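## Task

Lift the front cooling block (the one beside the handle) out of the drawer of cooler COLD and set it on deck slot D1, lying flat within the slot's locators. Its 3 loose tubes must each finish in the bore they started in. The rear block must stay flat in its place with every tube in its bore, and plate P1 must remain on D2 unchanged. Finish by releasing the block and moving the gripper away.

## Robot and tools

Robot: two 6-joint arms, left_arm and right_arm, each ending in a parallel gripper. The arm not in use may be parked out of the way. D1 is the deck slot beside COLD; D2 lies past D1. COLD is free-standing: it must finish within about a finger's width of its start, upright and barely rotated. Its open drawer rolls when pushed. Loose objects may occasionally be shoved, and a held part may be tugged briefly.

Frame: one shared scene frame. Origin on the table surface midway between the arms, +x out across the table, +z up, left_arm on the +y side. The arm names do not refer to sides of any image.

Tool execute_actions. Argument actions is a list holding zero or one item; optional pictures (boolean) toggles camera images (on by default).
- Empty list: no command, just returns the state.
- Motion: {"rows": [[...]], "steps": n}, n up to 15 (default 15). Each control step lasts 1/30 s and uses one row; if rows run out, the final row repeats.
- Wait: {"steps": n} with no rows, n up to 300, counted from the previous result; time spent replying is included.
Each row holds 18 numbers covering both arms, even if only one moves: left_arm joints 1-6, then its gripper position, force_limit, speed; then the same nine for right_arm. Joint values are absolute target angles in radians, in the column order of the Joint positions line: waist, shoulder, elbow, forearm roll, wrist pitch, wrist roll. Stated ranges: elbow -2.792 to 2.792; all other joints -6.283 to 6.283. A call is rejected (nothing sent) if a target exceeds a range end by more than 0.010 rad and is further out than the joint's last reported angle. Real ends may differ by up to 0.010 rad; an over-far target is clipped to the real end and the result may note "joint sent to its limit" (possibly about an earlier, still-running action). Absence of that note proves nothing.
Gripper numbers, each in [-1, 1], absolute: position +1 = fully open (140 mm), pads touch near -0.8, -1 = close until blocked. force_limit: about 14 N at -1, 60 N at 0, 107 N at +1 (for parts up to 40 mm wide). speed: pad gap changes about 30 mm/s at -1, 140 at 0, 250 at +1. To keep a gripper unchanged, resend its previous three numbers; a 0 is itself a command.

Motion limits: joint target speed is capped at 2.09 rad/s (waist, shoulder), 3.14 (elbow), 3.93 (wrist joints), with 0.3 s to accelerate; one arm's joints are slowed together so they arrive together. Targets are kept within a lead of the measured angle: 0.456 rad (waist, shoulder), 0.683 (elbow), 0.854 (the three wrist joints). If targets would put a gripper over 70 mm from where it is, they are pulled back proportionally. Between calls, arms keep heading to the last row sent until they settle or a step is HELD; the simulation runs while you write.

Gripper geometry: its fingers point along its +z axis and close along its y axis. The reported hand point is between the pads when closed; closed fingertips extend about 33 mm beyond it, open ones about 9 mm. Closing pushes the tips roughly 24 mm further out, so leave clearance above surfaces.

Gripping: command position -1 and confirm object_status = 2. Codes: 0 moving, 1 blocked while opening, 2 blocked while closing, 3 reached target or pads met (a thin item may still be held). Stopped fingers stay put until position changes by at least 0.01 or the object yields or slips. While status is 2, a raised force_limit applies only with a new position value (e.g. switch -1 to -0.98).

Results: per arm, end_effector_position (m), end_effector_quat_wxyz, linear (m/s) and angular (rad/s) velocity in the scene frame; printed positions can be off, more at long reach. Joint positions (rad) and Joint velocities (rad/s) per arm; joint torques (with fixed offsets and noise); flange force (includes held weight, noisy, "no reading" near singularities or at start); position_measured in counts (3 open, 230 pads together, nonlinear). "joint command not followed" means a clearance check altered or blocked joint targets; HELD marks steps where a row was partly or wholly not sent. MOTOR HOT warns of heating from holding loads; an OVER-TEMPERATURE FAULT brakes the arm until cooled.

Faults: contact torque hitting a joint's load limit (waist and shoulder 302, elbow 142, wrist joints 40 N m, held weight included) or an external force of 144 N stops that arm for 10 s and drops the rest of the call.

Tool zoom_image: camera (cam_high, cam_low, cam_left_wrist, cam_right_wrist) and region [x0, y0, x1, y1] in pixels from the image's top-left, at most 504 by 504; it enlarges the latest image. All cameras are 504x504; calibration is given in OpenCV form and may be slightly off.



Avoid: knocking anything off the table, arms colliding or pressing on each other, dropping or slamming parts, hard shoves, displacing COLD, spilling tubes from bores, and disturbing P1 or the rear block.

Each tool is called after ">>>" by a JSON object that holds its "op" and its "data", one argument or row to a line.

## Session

>>> {"op": "execute_actions", "data": {
  "actions": []
}}

Scene clock: 0.00 s of 6600.00 s.
left_arm: end_effector_position=(+1.0838, +0.5038, +0.3400) position_measured=3 object_status=3 end_effector_quat_wxyz=(+0.473, +0.638, +0.539, -0.279) end_effector_velocity=(+0.000, -0.001, -0.000) end_effector_angular_velocity=(-0.001, -0.000, -0.001) | right_arm: end_effector_position=(+0.1977, +0.2461, +0.3880) position_measured=3 object_status=3 end_effector_quat_wxyz=(-0.061, +0.730, +0.557, +0.392) end_effector_velocity=(+0.000, -0.000, +0.000) end_effector_angular_velocity=(-0.000, -0.000, -0.001)
Joint positions: left_arm=[ 0.397  1.222  0.155 -1.179  1.7    0.18 ] | right_arm=[ 1.494  0.219  1.608 -0.714  0.755  2.129]
Joint velocities: left_arm=[-0.     0.    -0.    -0.001 -0.     0.   ] | right_arm=[-0.    -0.    -0.001  0.     0.001 -0.   ]
Joint torques (N m, as the joint torque sensors report them, + toward a larger angle): no reading
Flange force (N, the push that the arm receives, along the gripper's own x y z axes): no reading
camera_calibration (this result's frames):
cam_left_wrist: T_world_to_cam=[[0.981755, 0.0662895, 0.178223, -1.15444], [-0.175579, -0.0438226, 0.98349, -0.114332], [0.0730052, -0.996838, -0.031384, 0.619275], [0, 0, 0, 1]] pos_world=[1.06809, 0.688834, 0.337628]
cam_right_wrist: T_world_to_cam=[[0.808042, -0.529533, 0.258191, -0.135646], [-0.427562, -0.828625, -0.361346, 0.437409], [0.405288, 0.18159, -0.895973, 0.413597], [0, 0, 0, 1]] pos_world=[0.129001, 0.215514, 0.56365]

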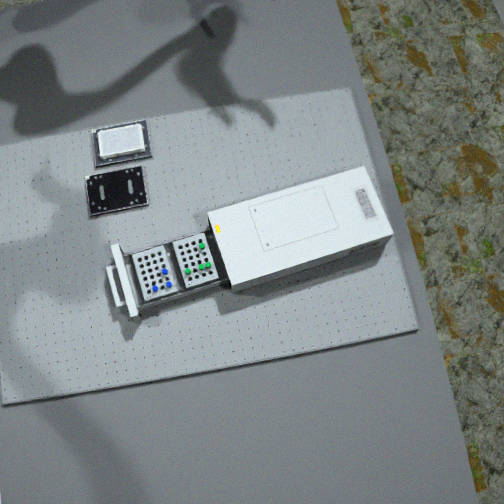

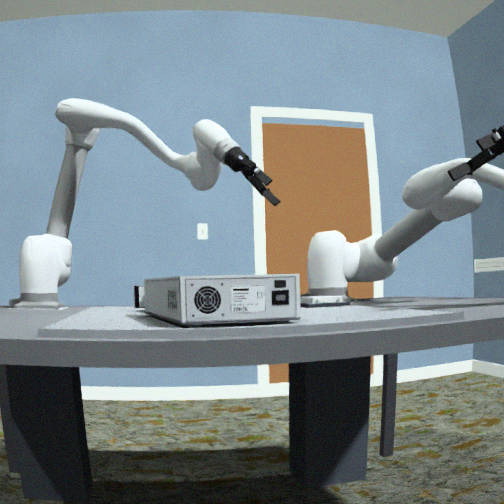

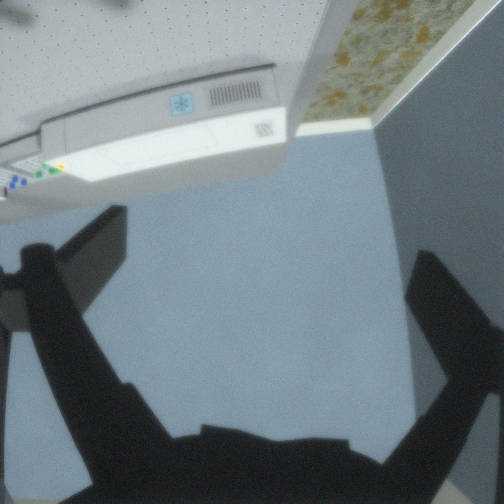

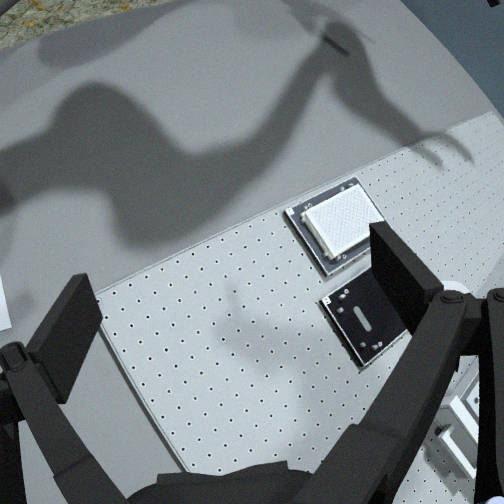

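>>> {"op": "execute_actions", "data": {
  "actions": [
    {"rows":[[0.397,1.222,0.155,-1.179,1.7,0.18,1,0,0,0.9595,0.6459,1.1324,0,1.3633,2.5065,0.45,0,0]],"steps":15}
  ],
  "pictures": false
}}

>>> {"op": "execute_actions", "data": {
  "actions": [
    {"steps":35}
  ]
}}

>>> {"op": "zoom_image", "data": {
  "camera": "cam_right_wrist",
  "region": [100, 40, 380, 320]
}}

Scene clock: 9.97 s of 6600.00 s.
left_arm: end_effector_position=(+1.0838, +0.5033, +0.3402) position_measured=3 object_status=3 end_effector_quat_wxyz=(+0.473, +0.638, +0.539, -0.279) end_effector_velocity=(-0.000, -0.001, +0.000) end_effector_angular_velocity=(-0.001, +0.000, -0.002) | right_arm: end_effector_position=(+0.3697, +0.2168, +0.2893) position_measured=72 object_status=0 end_effector_quat_wxyz=(-0.023, +0.928, +0.299, +0.222) end_effector_velocity=(+0.359, -0.115, -0.223) end_effector_angular_velocity=(-0.133, +0.932, -1.397)
Joint positions: left_arm=[ 0.397  1.222  0.155 -1.179  1.7    0.18 ] | right_arm=[ 1.246  0.424  1.38  -0.372  1.046  2.31 ]
Joint velocities: left_arm=[-0.001  0.    -0.    -0.001  0.001 -0.   ] | right_arm=[-0.607  0.47  -0.522  0.783  0.67   0.414]
Joint torques (N m, as the joint torque sensors report them, + toward a larger angle): left_arm=[   1.46 -143.57  -43.23   -0.92    0.02   -0.67] | right_arm=[ -2.37 -87.77 -41.22   2.34  -1.01   0.39]
Flange force (N, the push that the arm receives, along the gripper's own x y z axes): left_arm=no reading | right_arm=[5.3 -2.1 4.8]
Steps of this call (steps 1 to 90: nothing new was sent; then 6.47 s passed at rest; steps 91 to 105: all 15 steps of this action). Readings (joint positions | what the end effector reports):
91: left_arm=[0.397 1.222 0.155 -1.179 1.700 0.180] | right_arm=[1.494 0.220 1.608 -0.714 0.755 2.129] | left_arm position_measured=3 object_status=3 | right_arm position_measured=3 object_status=0
92: left_arm=[0.397 1.222 0.155 -1.179 1.700 0.180] | right_arm=[1.490 0.223 1.603 -0.706 0.761 2.133] | left_arm position_measured=3 object_status=3 | right_arm position_measured=7 object_status=0
94: left_arm=[0.397 1.222 0.155 -1.179 1.700 0.180] | right_arm=[1.459 0.252 1.571 -0.658 0.802 2.158] | left_arm position_measured=3 object_status=3 | right_arm position_measured=22 object_status=0
98: left_arm=[0.397 1.222 0.155 -1.179 1.700 0.180] | right_arm=[1.383 0.317 1.498 -0.550 0.895 2.216] | left_arm position_measured=3 object_status=3 | right_arm position_measured=53 object_status=0
105: the state above

Scene clock: 11.13 s of 6600.00 s.
left_arm: end_effector_position=(+1.0838, +0.5033, +0.3402) position_measured=3 object_status=3 end_effector_quat_wxyz=(+0.473, +0.638, +0.539, -0.279) end_effector_velocity=(-0.000, +0.000, -0.000) end_effector_angular_velocity=(+0.001, -0.000, -0.000) | right_arm: end_effector_position=(+0.5150, +0.1570, +0.1999) position_measured=72 object_status=3 end_effector_quat_wxyz=(+0.000, +1.000, +0.000, -0.000) end_effector_velocity=(+0.001, -0.000, -0.000) end_effector_angular_velocity=(+0.001, -0.001, -0.000)
Joint positions: left_arm=[ 0.397  1.222  0.155 -1.179  1.7    0.18 ] | right_arm=[ 0.96   0.646  1.132 -0.     1.363  2.506]
Joint velocities: left_arm=[ 0.     0.    -0.     0.     0.     0.001] | right_arm=[-0.001 -0.     0.001 -0.    -0.002 -0.   ]
Joint torques (N m, as the joint torque sensors report them, + toward a larger angle): left_arm=[   0.89 -143.05  -43.29   -0.78   -0.01   -0.48] | right_arm=[  -0.4  -107.47  -43.62    4.11   -0.05    0.11]
Flange force (N, the push that the arm receives, along the gripper's own x y z axes): left_arm=no reading | right_arm=[-0.5 0.8 4.8]
Steps of this call (steps 1 to 30: the robot went on to your last target; steps 31 to 35: nothing new was sent). Readings (joint positions | what the end effector reports):
1: left_arm=[0.397 1.222 0.155 -1.179 1.700 0.180] | right_arm=[1.225 0.440 1.362 -0.345 1.069 2.324] | left_arm position_measured=3 object_status=3 | right_arm position_measured=72 object_status=0
2: left_arm=[0.397 1.222 0.155 -1.179 1.700 0.180] | right_arm=[1.204 0.456 1.344 -0.318 1.092 2.338] | left_arm position_measured=3 object_status=3 | right_arm position_measured=72 object_status=3
4: left_arm=[0.397 1.222 0.155 -1.179 1.700 0.180] | right_arm=[1.161 0.489 1.307 -0.262 1.140 2.368] | left_arm position_measured=3 object_status=3 | right_arm position_measured=72 object_status=3
8: left_arm=[0.397 1.222 0.155 -1.179 1.700 0.180] | right_arm=[1.072 0.559 1.229 -0.145 1.239 2.430] | left_arm position_measured=3 object_status=3 | right_arm position_measured=72 object_status=3
35: the state above
All arms were judged still, so your last target was given up. Only a new action makes them travel on or press farther. Fingers that are still opening or closing keep moving.
camera_calibration (this result's frames):
cam_left_wrist: T_world_to_cam=[[0.98177, 0.0663477, 0.178116, -1.15452], [-0.175493, -0.0435021, 0.983519, -0.114873], [0.0730026, -0.996848, -0.0310655, 0.618641], [0, 0, 0, 1]] pos_world=[1.06815, 0.688293, 0.337836]
cam_right_wrist: T_world_to_cam=[[-0.181088, -0.982287, 0.0481613, 0.23189], [-0.896293, 0.184995, 0.403034, 0.360722], [-0.404804, 0.029818, -0.913917, 0.577313], [0, 0, 0, 1]] pos_world=[0.599004, 0.143836, 0.371065]

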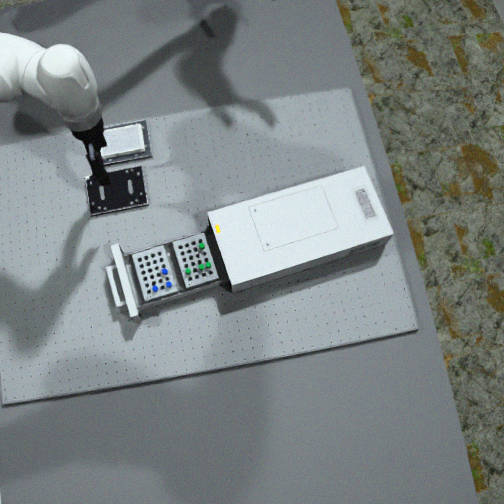

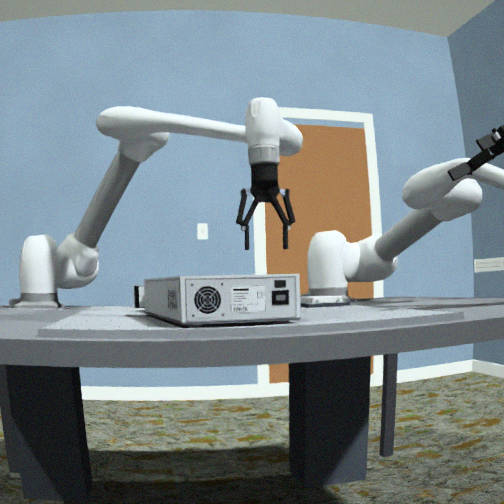

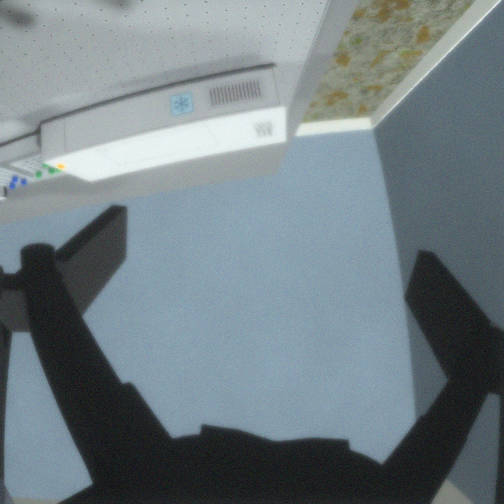

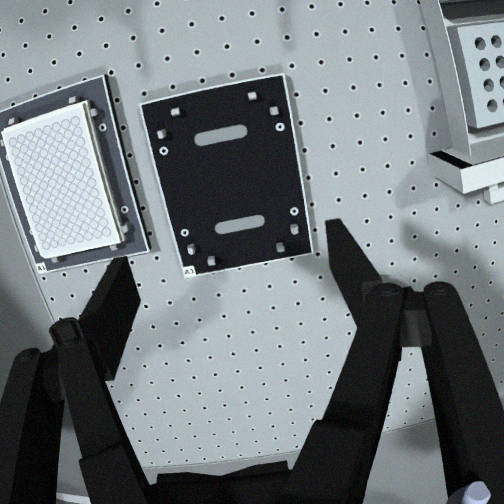

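Region (100, 40, 380, 320) of cam_right_wrist's 504x504 image, scaled by 1.800, with more detail than that image has.

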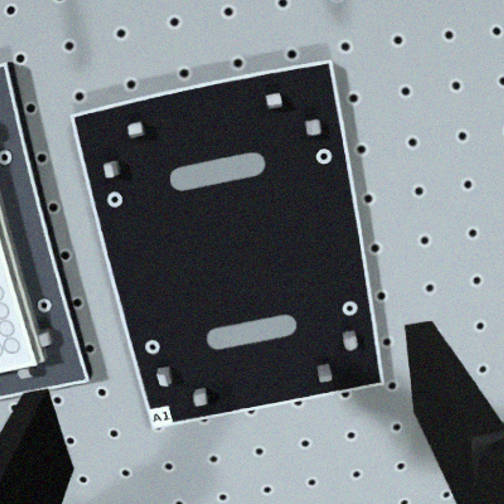

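>>> {"op": "execute_actions", "data": {
  "actions": [
    {"rows":[[0.397,1.222,0.155,-1.179,1.7,0.18,1,0,0,0.6595,0.4032,1.515,0,1.2234,0.4707,0.45,0,0]],"steps":15}
  ],
  "pictures": false
}}

>>> {"op": "execute_actions", "data": {
  "actions": [
    {"steps":30}
  ]
}}

>>> {"op": "zoom_image", "data": {
  "camera": "cam_right_wrist",
  "region": [100, 40, 380, 320]
}}

Scene clock: 18.67 s of 6600.00 s.
left_arm: end_effector_position=(+1.0838, +0.5033, +0.3402) position_measured=3 object_status=3 end_effector_quat_wxyz=(+0.473, +0.638, +0.539, -0.279) end_effector_velocity=(-0.000, -0.000, +0.000) end_effector_angular_velocity=(+0.001, -0.000, -0.001) | right_arm: end_effector_position=(+0.5780, -0.0029, +0.2034) position_measured=72 object_status=3 end_effector_quat_wxyz=(+0.000, +0.971, +0.239, -0.000) end_effector_velocity=(+0.084, -0.337, -0.003) end_effector_angular_velocity=(+0.002, -0.000, +1.666)
Joint positions: left_arm=[ 0.397  1.222  0.155 -1.179  1.7    0.18 ] | right_arm=[0.785 0.505 1.355 0.    1.282 1.85 ]
Joint velocities: left_arm=[-0.    -0.    -0.     0.001  0.001  0.   ] | right_arm=[-0.361 -0.29   0.458 -0.    -0.169 -2.028]
Joint torques (N m, as the joint torque sensors report them, + toward a larger angle): left_arm=[   1.71 -144.44  -43.81   -0.89   -0.36   -0.83] | right_arm=[   3.25 -101.76  -40.66    3.64    0.13    0.05]
Flange force (N, the push that the arm receives, along the gripper's own x y z axes): left_arm=no reading | right_arm=[16.2 -4.7 7.4]
Steps of this call (steps 1 to 90: nothing new was sent; then 4.03 s passed at rest; steps 91 to 105: all 15 steps of this action). Readings (joint positions | what the end effector reports):
91: left_arm=[0.397 1.222 0.155 -1.179 1.700 0.180] | right_arm=[0.959 0.646 1.132 0.000 1.363 2.506] | left_arm position_measured=3 object_status=3 | right_arm position_measured=72 object_status=3
92: left_arm=[0.397 1.222 0.155 -1.179 1.700 0.180] | right_arm=[0.957 0.644 1.136 0.000 1.363 2.498] | left_arm position_measured=3 object_status=3 | right_arm position_measured=72 object_status=3
94: left_arm=[0.397 1.222 0.155 -1.179 1.700 0.180] | right_arm=[0.936 0.627 1.163 0.000 1.353 2.438] | left_arm position_measured=3 object_status=3 | right_arm position_measured=72 object_status=3
98: left_arm=[0.397 1.222 0.155 -1.179 1.700 0.180] | right_arm=[0.876 0.579 1.239 0.000 1.325 2.253] | left_arm position_measured=3 object_status=3 | right_arm position_measured=72 object_status=3
105: the state above

Scene clock: 19.67 s of 6600.00 s.
left_arm: end_effector_position=(+1.0838, +0.5033, +0.3402) position_measured=3 object_status=3 end_effector_quat_wxyz=(+0.473, +0.638, +0.539, -0.279) end_effector_velocity=(+0.000, -0.000, -0.000) end_effector_angular_velocity=(+0.000, +0.001, +0.000) | right_arm: end_effector_position=(+0.5951, -0.1199, +0.1999) position_measured=72 object_status=3 end_effector_quat_wxyz=(-0.000, +0.646, +0.763, -0.000) end_effector_velocity=(+0.001, +0.000, -0.000) end_effector_angular_velocity=(+0.000, -0.000, +0.001)
Joint positions: left_arm=[ 0.397  1.222  0.155 -1.179  1.7    0.18 ] | right_arm=[0.66  0.403 1.515 0.    1.223 0.471]
Joint velocities: left_arm=[-0.    -0.     0.001  0.    -0.    -0.   ] | right_arm=[-0.     0.001 -0.001 -0.    -0.    -0.001]
Joint torques (N m, as the joint torque sensors report them, + toward a larger angle): left_arm=[   1.41 -143.1   -43.71   -1.01    0.1    -0.68] | right_arm=[  1.91 -85.69 -40.85   4.09  -0.07  -0.11]
Flange force (N, the push that the arm receives, along the gripper's own x y z axes): left_arm=no reading | right_arm=[0.7 5.8 4.8]
Steps of this call (steps 1 to 30: the robot went on to your last target). Readings (joint positions | what the end effector reports):
1: left_arm=[0.397 1.222 0.155 -1.179 1.700 0.180] | right_arm=[0.773 0.495 1.370 0.000 1.277 1.779] | left_arm position_measured=3 object_status=3 | right_arm position_measured=72 object_status=3
2: left_arm=[0.397 1.222 0.155 -1.179 1.700 0.180] | right_arm=[0.761 0.486 1.385 0.000 1.271 1.703] | left_arm position_measured=3 object_status=3 | right_arm position_measured=72 object_status=3
4: left_arm=[0.397 1.222 0.155 -1.179 1.700 0.180] | right_arm=[0.739 0.467 1.414 0.000 1.261 1.535] | left_arm position_measured=3 object_status=3 | right_arm position_measured=72 object_status=3
8: left_arm=[0.397 1.222 0.155 -1.179 1.700 0.180] | right_arm=[0.699 0.435 1.465 0.000 1.242 1.119] | left_arm position_measured=3 object_status=3 | right_arm position_measured=72 object_status=3
30: the state above
camera_calibration (this result's frames):
cam_left_wrist: T_world_to_cam=[[0.98177, 0.0663475, 0.178116, -1.15452], [-0.175494, -0.0435021, 0.983519, -0.114873], [0.0730025, -0.996848, -0.0310655, 0.618641], [0, 0, 0, 1]] pos_world=[1.06815, 0.688293, 0.337836]
cam_right_wrist: T_world_to_cam=[[0.99869, -0.0172915, 0.0481488, -0.612023], [-0.0352651, -0.914504, 0.403037, -0.160486], [0.0370632, -0.404207, -0.913916, 0.303019], [0, 0, 0, 1]] pos_world=[0.594332, -0.0348653, 0.371084]

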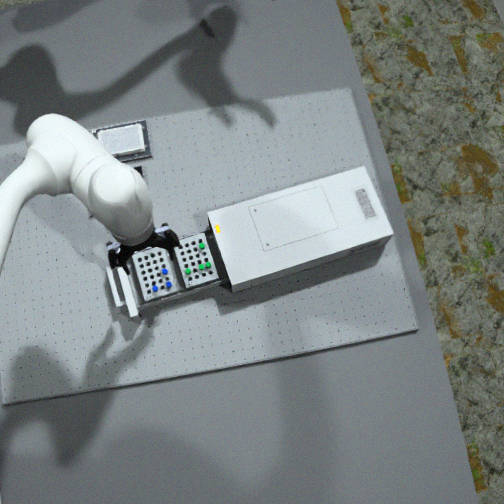

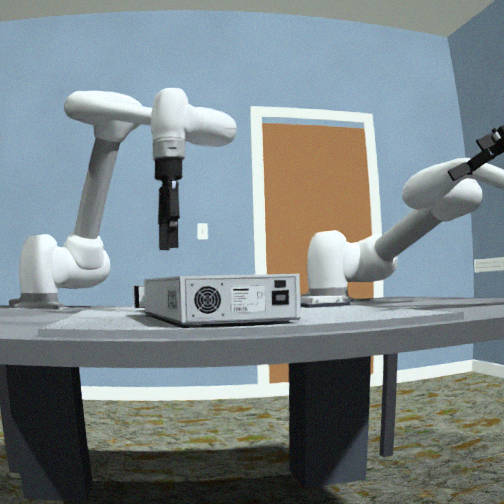

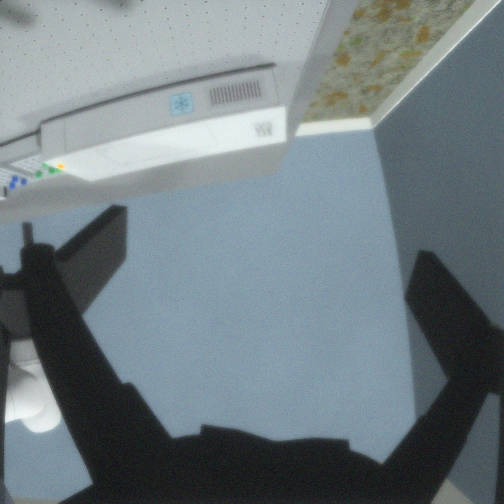

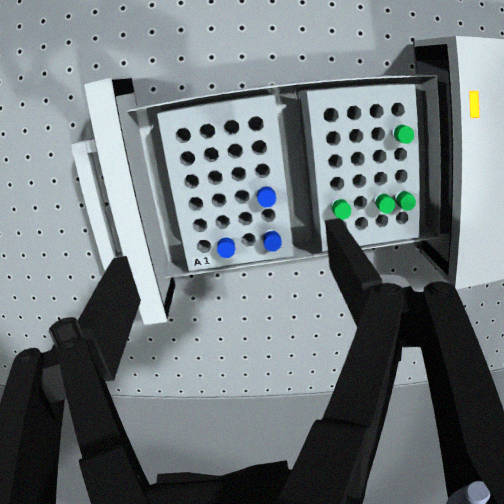

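Region (100, 40, 380, 320) of cam_right_wrist's 504x504 image, scaled by 1.800, with more detail than that image has.

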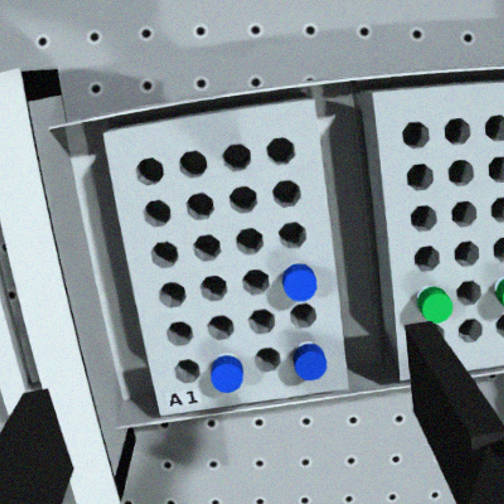

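>>> {"op": "execute_actions", "data": {
  "actions": [
    {"rows":[[0.397,1.222,0.155,-1.179,1.7,0.18,1,0,0,0.6626,0.4768,1.6101,0,1.0547,0.519,0.45,0,0]],"steps":15}
  ]
}}

Scene clock: 23.87 s of 6600.00 s.
left_arm: end_effector_position=(+1.0838, +0.5033, +0.3402) position_measured=3 object_status=3 end_effector_quat_wxyz=(+0.473, +0.638, +0.539, -0.279) end_effector_velocity=(+0.000, -0.000, -0.000) end_effector_angular_velocity=(-0.001, -0.000, +0.000) | right_arm: end_effector_position=(+0.5951, -0.1169, +0.0952) position_measured=72 object_status=3 end_effector_quat_wxyz=(+0.000, +0.663, +0.748, +0.000) end_effector_velocity=(+0.001, +0.001, -0.002) end_effector_angular_velocity=(+0.001, -0.001, -0.001)
Joint positions: left_arm=[ 0.397  1.222  0.155 -1.179  1.7    0.18 ] | right_arm=[ 0.663  0.477  1.61  -0.     1.055  0.519]
Joint velocities: left_arm=[ 0.     0.     0.001 -0.001 -0.001  0.001] | right_arm=[ 0.     0.003  0.001  0.    -0.005  0.001]
Joint torques (N m, as the joint torque sensors report them, + toward a larger angle): left_arm=[  -1.42 -144.03  -43.25   -0.97   -0.16   -0.53] | right_arm=[  3.31 -93.31 -36.6    3.17  -0.04  -0.37]
Flange force (N, the push that the arm receives, along the gripper's own x y z axes): left_arm=no reading | right_arm=[3.4 12.7 7.2]
Steps of this call (steps 1 to 15: the robot went on to your last target; steps 16 to 90: nothing new was sent; then 0.70 s passed at rest; steps 91 to 105: all 15 steps of this action). Readings (joint positions | what the end effector reports):
91: left_arm=[0.397 1.222 0.155 -1.179 1.700 0.180] | right_arm=[0.659 0.403 1.515 -0.000 1.223 0.471] | left_arm position_measured=3 object_status=3 | right_arm position_measured=72 object_status=3
92: left_arm=[0.397 1.222 0.155 -1.179 1.700 0.180] | right_arm=[0.660 0.406 1.520 0.000 1.214 0.472] | left_arm position_measured=3 object_status=3 | right_arm position_measured=72 object_status=3
94: left_arm=[0.397 1.222 0.155 -1.179 1.700 0.180] | right_arm=[0.660 0.430 1.550 -0.000 1.162 0.488] | left_arm position_measured=3 object_status=3 | right_arm position_measured=72 object_status=3
98: left_arm=[0.397 1.222 0.155 -1.179 1.700 0.180] | right_arm=[0.662 0.470 1.601 -0.000 1.071 0.514] | left_arm position_measured=3 object_status=3 | right_arm position_measured=72 object_status=3
105: the state above
camera_calibration (this result's frames):
cam_left_wrist: T_world_to_cam=[[0.98177, 0.0663476, 0.178116, -1.15452], [-0.175494, -0.043502, 0.983519, -0.114873], [0.0730026, -0.996848, -0.0310654, 0.618641], [0, 0, 0, 1]] pos_world=[1.06815, 0.688293, 0.337836]
cam_right_wrist: T_world_to_cam=[[0.996887, -0.0623308, 0.0482748, -0.611179], [-0.0765372, -0.912017, 0.402947, -0.0907116], [0.0189114, -0.405387, -0.913949, 0.219194], [0, 0, 0, 1]] pos_world=[0.598188, -0.0319675, 0.266388]

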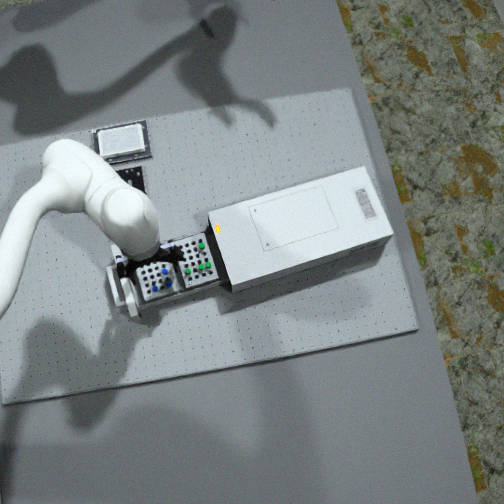

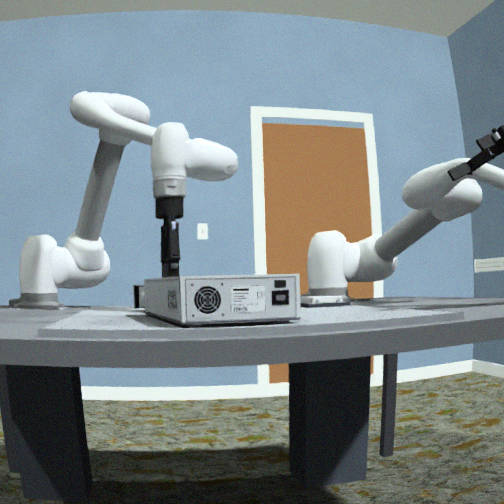

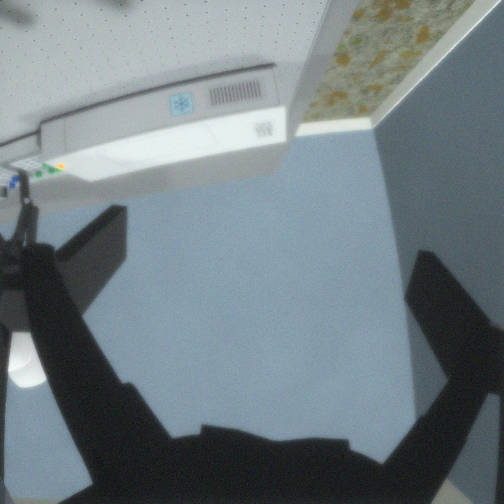

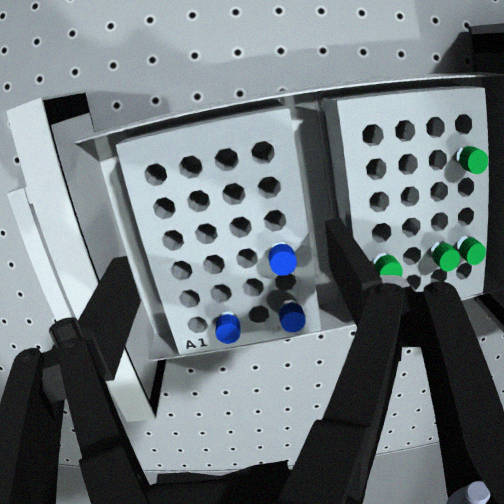

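>>> {"op": "execute_actions", "data": {
  "actions": [
    {"rows":[[0.397,1.222,0.155,-1.179,1.7,0.18,1,0,0,0.6626,0.4768,1.6101,0,1.0547,0.519,0.31,0,0],[0.397,1.222,0.155,-1.179,1.7,0.18,1,0,0,0.6626,0.4768,1.6101,0,1.0547,0.519,0.31,0,0],[0.397,1.222,0.155,-1.179,1.7,0.18,1,0,0,0.6626,0.4768,1.6101,0,1.0547,0.519,0.31,0,0],[0.397,1.222,0.155,-1.179,1.7,0.18,1,0,0,0.6626,0.4768,1.6101,0,1.0547,0.519,0.31,0,0],[0.397,1.222,0.155,-1.179,1.7,0.18,1,0,0,0.6626,0.4768,1.6101,0,1.0547,0.519,0.31,0,0],[0.397,1.222,0.155,-1.179,1.7,0.18,1,0,0,0.6626,0.4828,1.6159,0,1.0429,0.519,0.31,0,0]],"steps":15}
  ]
}}

Scene clock: 29.57 s of 6600.00 s.
left_arm: end_effector_position=(+1.0838, +0.5033, +0.3402) position_measured=3 object_status=3 end_effector_quat_wxyz=(+0.473, +0.638, +0.539, -0.279) end_effector_velocity=(-0.000, +0.001, -0.001) end_effector_angular_velocity=(-0.000, +0.002, +0.001) | right_arm: end_effector_position=(+0.5951, -0.1169, +0.0876) position_measured=90 object_status=3 end_effector_quat_wxyz=(-0.000, +0.663, +0.748, +0.000) end_effector_velocity=(+0.000, -0.001, -0.003) end_effector_angular_velocity=(-0.001, +0.001, -0.001)
Joint positions: left_arm=[ 0.397  1.222  0.155 -1.179  1.7    0.18 ] | right_arm=[0.663 0.483 1.616 0.    1.043 0.519]
Joint velocities: left_arm=[ 0.001  0.     0.001 -0.     0.001 -0.   ] | right_arm=[-0.001  0.002  0.002  0.    -0.004 -0.   ]
Joint torques (N m, as the joint torque sensors report them, + toward a larger angle): left_arm=[   0.12 -143.25  -43.58   -0.9    -0.1    -0.68] | right_arm=[  0.02 -89.16 -34.93   3.29   0.19   0.27]
Flange force (N, the push that the arm receives, along the gripper's own x y z axes): left_arm=no reading | right_arm=[4.9 9.0 4.3]
Steps of this call (steps 1 to 15: the robot went on to your last target; steps 16 to 90: nothing new was sent; then 2.20 s passed at rest; steps 91 to 105: all 15 steps of this action). Readings (joint positions | what the end effector reports):
91: left_arm=[0.397 1.222 0.155 -1.179 1.700 0.180] | right_arm=[0.663 0.477 1.610 0.000 1.055 0.519] | left_arm position_measured=3 object_status=3 | right_arm position_measured=72 object_status=0
92: left_arm=[0.397 1.222 0.155 -1.179 1.700 0.180] | right_arm=[0.663 0.477 1.610 0.000 1.055 0.519] | left_arm position_measured=3 object_status=3 | right_arm position_measured=76 object_status=0
94: left_arm=[0.397 1.222 0.155 -1.179 1.700 0.180] | right_arm=[0.663 0.477 1.610 0.000 1.055 0.519] | left_arm position_measured=3 object_status=3 | right_arm position_measured=89 object_status=0
98: left_arm=[0.397 1.222 0.155 -1.179 1.700 0.180] | right_arm=[0.663 0.481 1.614 0.000 1.047 0.519] | left_arm position_measured=3 object_status=3 | right_arm position_measured=90 object_status=0
105: the state above
camera_calibration (this result's frames):
cam_left_wrist: T_world_to_cam=[[0.98177, 0.0663476, 0.178116, -1.15452], [-0.175494, -0.0435021, 0.983519, -0.114873], [0.0730026, -0.996848, -0.0310654, 0.618641], [0, 0, 0, 1]] pos_world=[1.06815, 0.688293, 0.337836]
cam_right_wrist: T_world_to_cam=[[0.996889, -0.0624315, 0.0481079, -0.610743], [-0.076562, -0.912007, 0.402965, -0.0875897], [0.0187171, -0.405394, -0.91395, 0.212346], [0, 0, 0, 1]] pos_world=[0.598162, -0.0319283, 0.25875]

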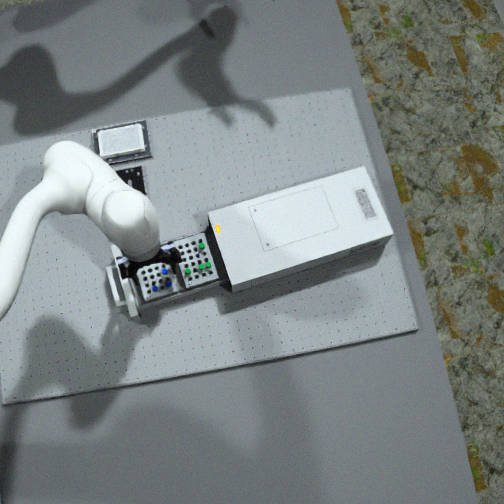

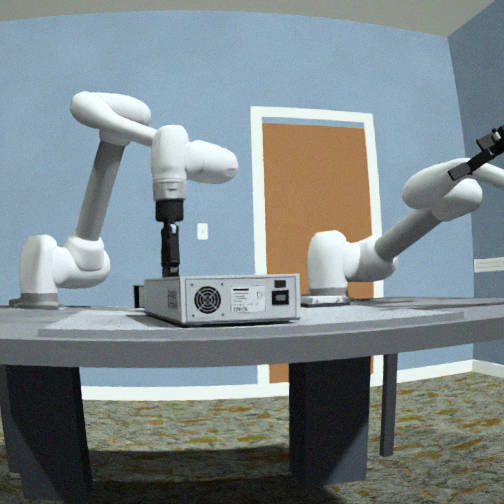

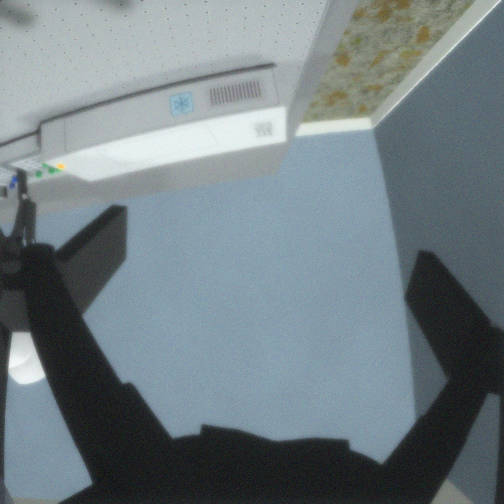

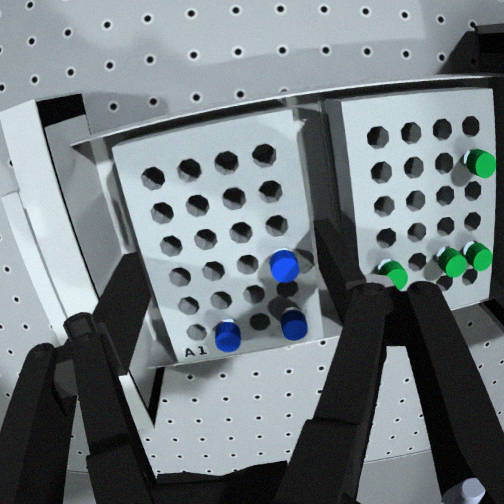

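>>> {"op": "execute_actions", "data": {
  "actions": [
    {"rows":[[0.397,1.222,0.155,-1.179,1.7,0.18,1,0,0,0.6626,0.4889,1.6217,0,1.031,0.519,0.31,0,0],[0.397,1.222,0.155,-1.179,1.7,0.18,1,0,0,0.6626,0.4889,1.6217,0,1.031,0.519,0.31,0,0],[0.397,1.222,0.155,-1.179,1.7,0.18,1,0,0,0.6626,0.4889,1.6217,0,1.031,0.519,0.31,0,0],[0.397,1.222,0.155,-1.179,1.7,0.18,1,0,0,0.6626,0.4948,1.6268,0,1.02,0.519,0.31,0,0],[0.397,1.222,0.155,-1.179,1.7,0.18,1,0,0,0.6626,0.4948,1.6268,0,1.02,0.519,0.31,0,0],[0.397,1.222,0.155,-1.179,1.7,0.18,1,0,0,0.6626,0.4948,1.6268,0,1.02,0.519,0.31,0,0],[0.397,1.222,0.155,-1.179,1.7,0.18,1,0,0,0.6626,0.5008,1.6319,0,1.0089,0.519,0.31,0,0]],"steps":15}
  ]
}}

Scene clock: 33.50 s of 6600.00 s.
left_arm: end_effector_position=(+1.0838, +0.5033, +0.3402) position_measured=3 object_status=3 end_effector_quat_wxyz=(+0.473, +0.638, +0.539, -0.279) end_effector_velocity=(+0.000, +0.001, -0.001) end_effector_angular_velocity=(-0.001, +0.002, +0.001) | right_arm: end_effector_position=(+0.5951, -0.1170, +0.0661) position_measured=90 object_status=3 end_effector_quat_wxyz=(+0.000, +0.663, +0.748, +0.000) end_effector_velocity=(-0.001, -0.001, -0.002) end_effector_angular_velocity=(-0.001, +0.001, +0.000)
Joint positions: left_arm=[ 0.397  1.222  0.155 -1.179  1.7    0.18 ] | right_arm=[ 0.663  0.501  1.632 -0.     1.009  0.519]
Joint velocities: left_arm=[ 0.     0.001  0.001 -0.001 -0.001 -0.   ] | right_arm=[-0.     0.001  0.004  0.    -0.004 -0.   ]
Joint torques (N m, as the joint torque sensors report them, + toward a larger angle): left_arm=[   0.03 -142.61  -43.09   -0.87   -0.1    -0.59] | right_arm=[  1.9  -92.56 -36.3    2.89   0.13   0.52]
Flange force (N, the push that the arm receives, along the gripper's own x y z axes): left_arm=no reading | right_arm=[1.2 7.8 6.8]
Steps of this call (steps 1 to 15: the robot went on to your last target; steps 16 to 90: nothing new was sent; then 0.43 s passed at rest; steps 91 to 105: all 15 steps of this action). Readings (joint positions | what the end effector reports):
91: left_arm=[0.397 1.222 0.155 -1.179 1.700 0.180] | right_arm=[0.663 0.483 1.616 0.000 1.042 0.519] | left_arm position_measured=3 object_status=3 | right_arm position_measured=90 object_status=3
92: left_arm=[0.397 1.222 0.155 -1.179 1.700 0.180] | right_arm=[0.663 0.485 1.618 -0.000 1.039 0.519] | left_arm position_measured=3 object_status=3 | right_arm position_measured=90 object_status=3
94: left_arm=[0.397 1.222 0.155 -1.179 1.700 0.180] | right_arm=[0.663 0.488 1.621 -0.000 1.033 0.519] | left_arm position_measured=3 object_status=3 | right_arm position_measured=90 object_status=3
98: left_arm=[0.397 1.222 0.155 -1.179 1.700 0.180] | right_arm=[0.663 0.496 1.627 -0.000 1.018 0.519] | left_arm position_measured=3 object_status=3 | right_arm position_measured=90 object_status=3
105: the state above
camera_calibration (this result's frames):
cam_left_wrist: T_world_to_cam=[[0.98177, 0.0663475, 0.178116, -1.15452], [-0.175494, -0.0435018, 0.983519, -0.114873], [0.0730024, -0.996848, -0.0310652, 0.618641], [0, 0, 0, 1]] pos_world=[1.06815, 0.688293, 0.337836]
cam_right_wrist: T_world_to_cam=[[0.99689, -0.0623366, 0.0482174, -0.609734], [-0.0765214, -0.91197, 0.403058, -0.0790107], [0.0188476, -0.405494, -0.913903, 0.192631], [0, 0, 0, 1]] pos_world=[0.598161, -0.0319535, 0.237292]

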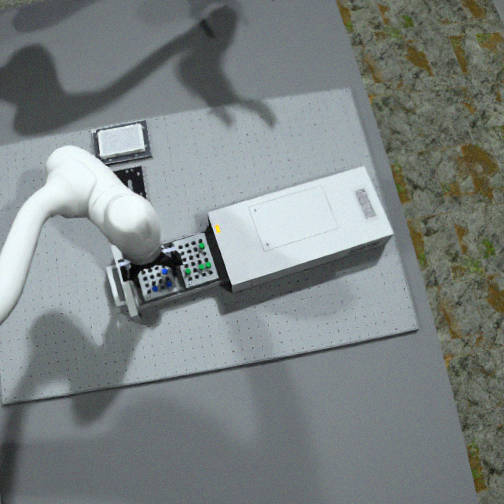

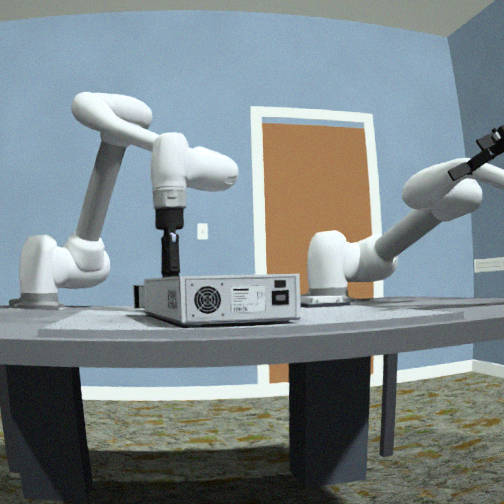

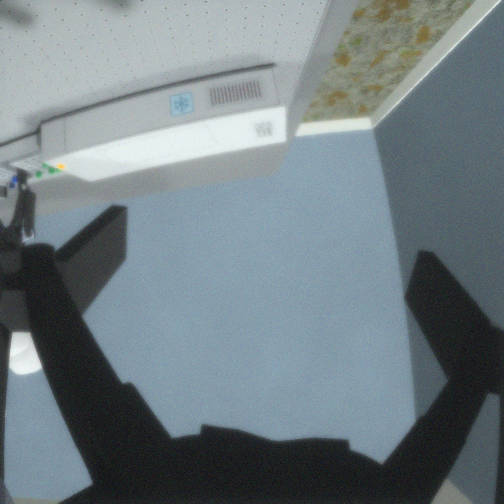

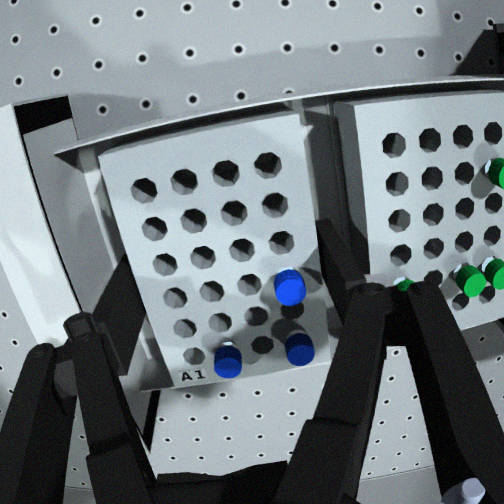

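>>> {"op": "execute_actions", "data": {
  "actions": [
    {"rows":[[0.397,1.222,0.155,-1.179,1.7,0.18,1,0,0,0.6626,0.5008,1.6319,0,1.0089,0.519,-1,0.6,-0.8]],"steps":15}
  ],
  "pictures": false
}}

>>> {"op": "execute_actions", "data": {
  "actions": [
    {"rows":[[0.397,1.222,0.155,-1.179,1.7,0.18,1,0,0,0.6626,0.498,1.6295,0,1.0141,0.519,-1,0.6,-0.8],[0.397,1.222,0.155,-1.179,1.7,0.18,1,0,0,0.6626,0.498,1.6295,0,1.0141,0.519,-1,0.6,-0.8],[0.397,1.222,0.155,-1.179,1.7,0.18,1,0,0,0.6626,0.4948,1.6268,0,1.02,0.519,-1,0.6,-0.8],[0.397,1.222,0.155,-1.179,1.7,0.18,1,0,0,0.6626,0.4948,1.6268,0,1.02,0.519,-1,0.6,-0.8],[0.397,1.222,0.155,-1.179,1.7,0.18,1,0,0,0.6626,0.4889,1.6217,0,1.031,0.519,-1,0.6,-0.8],[0.397,1.222,0.155,-1.179,1.7,0.18,1,0,0,0.6626,0.4889,1.6217,0,1.031,0.519,-1,0.6,-0.8],[0.397,1.222,0.155,-1.179,1.7,0.18,1,0,0,0.6626,0.4828,1.6159,0,1.0429,0.519,-1,0.6,-0.8],[0.397,1.222,0.155,-1.179,1.7,0.18,1,0,0,0.6626,0.4828,1.6159,0,1.0429,0.519,-1,0.6,-0.8],[0.397,1.222,0.155,-1.179,1.7,0.18,1,0,0,0.6626,0.4768,1.6101,0,1.0547,0.519,-1,0.6,-0.8],[0.397,1.222,0.155,-1.179,1.7,0.18,1,0,0,0.6626,0.4768,1.6101,0,1.0547,0.519,-1,0.6,-0.8],[0.397,1.222,0.155,-1.179,1.7,0.18,1,0,0,0.6626,0.4665,1.599,0,1.0761,0.519,-1,0.6,-0.8],[0.397,1.222,0.155,-1.179,1.7,0.18,1,0,0,0.6626,0.4665,1.599,0,1.0761,0.519,-1,0.6,-0.8],[0.397,1.222,0.155,-1.179,1.7,0.18,1,0,0,0.6626,0.4565,1.5875,0,1.0976,0.519,-1,0.6,-0.8],[0.397,1.222,0.155,-1.179,1.7,0.18,1,0,0,0.6626,0.4565,1.5875,0,1.0976,0.519,-1,0.6,-0.8],[0.397,1.222,0.155,-1.179,1.7,0.18,1,0,0,0.6626,0.447,1.576,0,1.1186,0.519,-1,0.6,-0.8]],"steps":15}
  ],
  "pictures": false
}}

>>> {"op": "execute_actions", "data": {
  "actions": [
    {"rows":[[0.397,1.222,0.155,-1.179,1.7,0.18,1,0,0,0.6626,0.438,1.564,0,1.1396,0.519,-1,0.6,-0.8],[0.397,1.222,0.155,-1.179,1.7,0.18,1,0,0,0.6626,0.438,1.564,0,1.1396,0.519,-1,0.6,-0.8],[0.397,1.222,0.155,-1.179,1.7,0.18,1,0,0,0.6626,0.427,1.547,0,1.1676,0.519,-1,0.6,-0.8],[0.397,1.222,0.155,-1.179,1.7,0.18,1,0,0,0.6626,0.427,1.547,0,1.1676,0.519,-1,0.6,-0.8],[0.397,1.222,0.155,-1.179,1.7,0.18,1,0,0,0.6626,0.4165,1.53,0,1.1951,0.519,-1,0.6,-0.8]],"steps":10}
  ]
}}

Scene clock: 47.10 s of 6600.00 s.
left_arm: end_effector_position=(+1.0838, +0.5033, +0.3402) position_measured=3 object_status=3 end_effector_quat_wxyz=(+0.473, +0.638, +0.539, -0.279) end_effector_velocity=(-0.000, -0.000, +0.000) end_effector_angular_velocity=(+0.001, -0.002, -0.001) | right_arm: end_effector_position=(+0.5951, -0.1169, +0.0660) position_measured=105 object_status=2 end_effector_quat_wxyz=(+0.000, +0.663, +0.748, +0.000) end_effector_velocity=(+0.000, +0.000, +0.001) end_effector_angular_velocity=(+0.001, -0.001, -0.000)
Joint positions: left_arm=[ 0.397  1.222  0.155 -1.179  1.7    0.18 ] | right_arm=[0.663 0.501 1.632 0.    1.009 0.519]
Joint velocities: left_arm=[-0.    -0.    -0.     0.001  0.     0.001] | right_arm=[ 0.    -0.001 -0.001  0.    -0.     0.   ]
Joint torques (N m, as the joint torque sensors report them, + toward a larger angle): left_arm=[   1.49 -143.41  -43.7    -1.04   -0.13   -0.4 ] | right_arm=[ -0.17 -79.74 -29.16   3.77   0.42   0.21]
Flange force (N, the push that the arm receives, along the gripper's own x y z axes): left_arm=no reading | right_arm=[3.2 4.7 -9.0]
Steps of this call (steps 1 to 15: the robot went on to your last target; steps 16 to 90: nothing new was sent; then 10.10 s passed at rest; steps 91 to 105: all 15 steps of this action). Readings (joint positions | what the end effector reports):
91: left_arm=[0.397 1.222 0.155 -1.179 1.700 0.180] | right_arm=[0.663 0.501 1.632 0.000 1.009 0.519] | left_arm position_measured=3 object_status=3 | right_arm position_measured=90 object_status=0
92: left_arm=[0.397 1.222 0.155 -1.179 1.700 0.180] | right_arm=[0.663 0.501 1.632 0.000 1.009 0.519] | left_arm position_measured=3 object_status=3 | right_arm position_measured=91 object_status=0
94: left_arm=[0.397 1.222 0.155 -1.179 1.700 0.180] | right_arm=[0.663 0.501 1.632 0.000 1.009 0.519] | left_arm position_measured=3 object_status=3 | right_arm position_measured=97 object_status=0
98: left_arm=[0.397 1.222 0.155 -1.179 1.700 0.180] | right_arm=[0.663 0.501 1.632 0.000 1.009 0.519] | left_arm position_measured=3 object_status=3 | right_arm position_measured=105 object_status=0
105: the state above

Scene clock: 47.60 s of 6600.00 s.
left_arm: end_effector_position=(+1.0838, +0.5033, +0.3402) position_measured=3 object_status=3 end_effector_quat_wxyz=(+0.473, +0.638, +0.539, -0.279) end_effector_velocity=(-0.000, -0.001, -0.000) end_effector_angular_velocity=(-0.001, +0.001, -0.002) | right_arm: end_effector_position=(+0.5953, -0.1168, +0.1136) position_measured=105 object_status=2 end_effector_quat_wxyz=(+0.000, +0.663, +0.748, +0.000) end_effector_velocity=(+0.006, +0.005, +0.186) end_effector_angular_velocity=(+0.014, -0.019, -0.000)
Joint positions: left_arm=[ 0.397  1.222  0.155 -1.179  1.7    0.18 ] | right_arm=[0.663 0.463 1.594 0.    1.085 0.519]
Joint velocities: left_arm=[-0.001  0.     0.001 -0.001  0.001  0.   ] | right_arm=[ 0.    -0.14  -0.159  0.     0.275  0.   ]
Joint torques (N m, as the joint torque sensors report them, + toward a larger angle): left_arm=[  -0.43 -144.79  -43.29   -1.     -0.17   -0.54] | right_arm=[  1.46 -91.43 -43.15   3.4   -0.34  -0.16]
Flange force (N, the push that the arm receives, along the gripper's own x y z axes): left_arm=no reading | right_arm=[-2.1 0.6 13.0]
Steps of this call (steps 1 to 15: all 15 steps of this action). Readings (joint positions | what the end effector reports):
1: left_arm=[0.397 1.222 0.155 -1.179 1.700 0.180] | right_arm=[0.663 0.501 1.632 0.000 1.009 0.519] | left_arm position_measured=3 object_status=3 | right_arm position_measured=105 object_status=2
2: left_arm=[0.397 1.222 0.155 -1.179 1.700 0.180] | right_arm=[0.663 0.500 1.631 0.000 1.010 0.519] | left_arm position_measured=3 object_status=3 | right_arm position_measured=105 object_status=2
4: left_arm=[0.397 1.222 0.155 -1.179 1.700 0.180] | right_arm=[0.663 0.498 1.629 0.000 1.015 0.519] | left_arm position_measured=3 object_status=3 | right_arm position_measured=105 object_status=2
8: left_arm=[0.397 1.222 0.155 -1.179 1.700 0.180] | right_arm=[0.663 0.489 1.621 0.000 1.031 0.519] | left_arm position_measured=3 object_status=3 | right_arm position_measured=105 object_status=2
15: the state above

Scene clock: 47.93 s of 6600.00 s.
left_arm: end_effector_position=(+1.0838, +0.5033, +0.3402) position_measured=3 object_status=3 end_effector_quat_wxyz=(+0.473, +0.638, +0.539, -0.279) end_effector_velocity=(+0.000, +0.000, -0.000) end_effector_angular_velocity=(+0.001, -0.000, +0.001) | right_arm: end_effector_position=(+0.5952, -0.1169, +0.1800) position_measured=105 object_status=2 end_effector_quat_wxyz=(-0.000, +0.663, +0.748, -0.000) end_effector_velocity=(-0.002, -0.002, +0.027) end_effector_angular_velocity=(-0.005, +0.006, -0.000)
Joint positions: left_arm=[ 0.397  1.222  0.155 -1.179  1.7    0.18 ] | right_arm=[0.663 0.418 1.532 0.    1.192 0.519]
Joint velocities: left_arm=[-0.     0.    -0.001  0.001 -0.001 -0.   ] | right_arm=[-0.    -0.017 -0.027 -0.     0.051  0.   ]
Joint torques (N m, as the joint torque sensors report them, + toward a larger angle): left_arm=[   1.32 -144.46  -43.32   -0.81   -0.25   -0.66] | right_arm=[  2.64 -83.58 -42.98   3.8    0.42   0.61]
Flange force (N, the push that the arm receives, along the gripper's own x y z axes): left_arm=no reading | right_arm=[-5.4 -0.4 13.0]
Steps of this call (steps 1 to 10: all 10 steps of this action). Readings (joint positions | what the end effector reports):
1: left_arm=[0.397 1.222 0.155 -1.179 1.700 0.180] | right_arm=[0.663 0.458 1.589 0.000 1.095 0.519] | left_arm position_measured=3 object_status=3 | right_arm position_measured=105 object_status=2
2: left_arm=[0.397 1.222 0.155 -1.179 1.700 0.180] | right_arm=[0.663 0.452 1.581 0.000 1.109 0.519] | left_arm position_measured=3 object_status=3 | right_arm position_measured=105 object_status=2
4: left_arm=[0.397 1.222 0.155 -1.179 1.700 0.180] | right_arm=[0.663 0.440 1.566 0.000 1.135 0.519] | left_arm position_measured=3 object_status=3 | right_arm position_measured=105 object_status=2
8: left_arm=[0.397 1.222 0.155 -1.179 1.700 0.180] | right_arm=[0.663 0.420 1.536 0.000 1.185 0.519] | left_arm position_measured=3 object_status=3 | right_arm position_measured=105 object_status=2
10: the state above
camera_calibration (this result's frames):
cam_left_wrist: T_world_to_cam=[[0.98177, 0.0663476, 0.178116, -1.15452], [-0.175494, -0.0435021, 0.983519, -0.114873], [0.0730026, -0.996848, -0.0310654, 0.618641], [0, 0, 0, 1]] pos_world=[1.06815, 0.688293, 0.337836]
cam_right_wrist: T_world_to_cam=[[0.99689, -0.0624261, 0.0480984, -0.615266], [-0.0765548, -0.911973, 0.403045, -0.124826], [0.0187039, -0.405474, -0.913915, 0.296765], [0, 0, 0, 1]] pos_world=[0.598246, -0.0319161, 0.351122]

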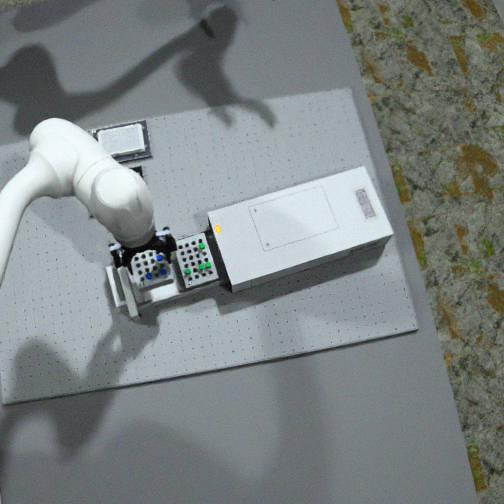

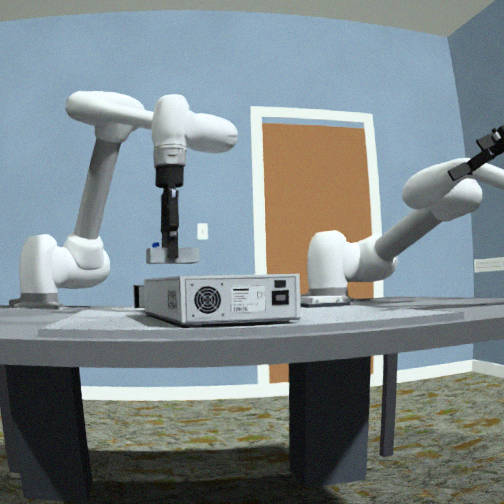

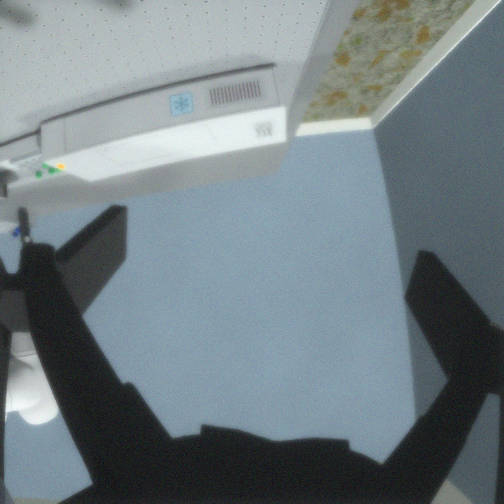

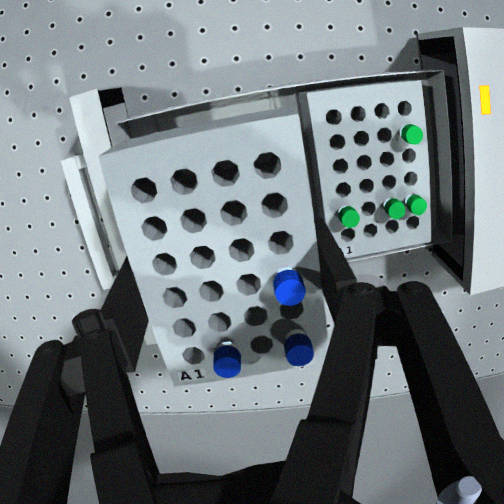

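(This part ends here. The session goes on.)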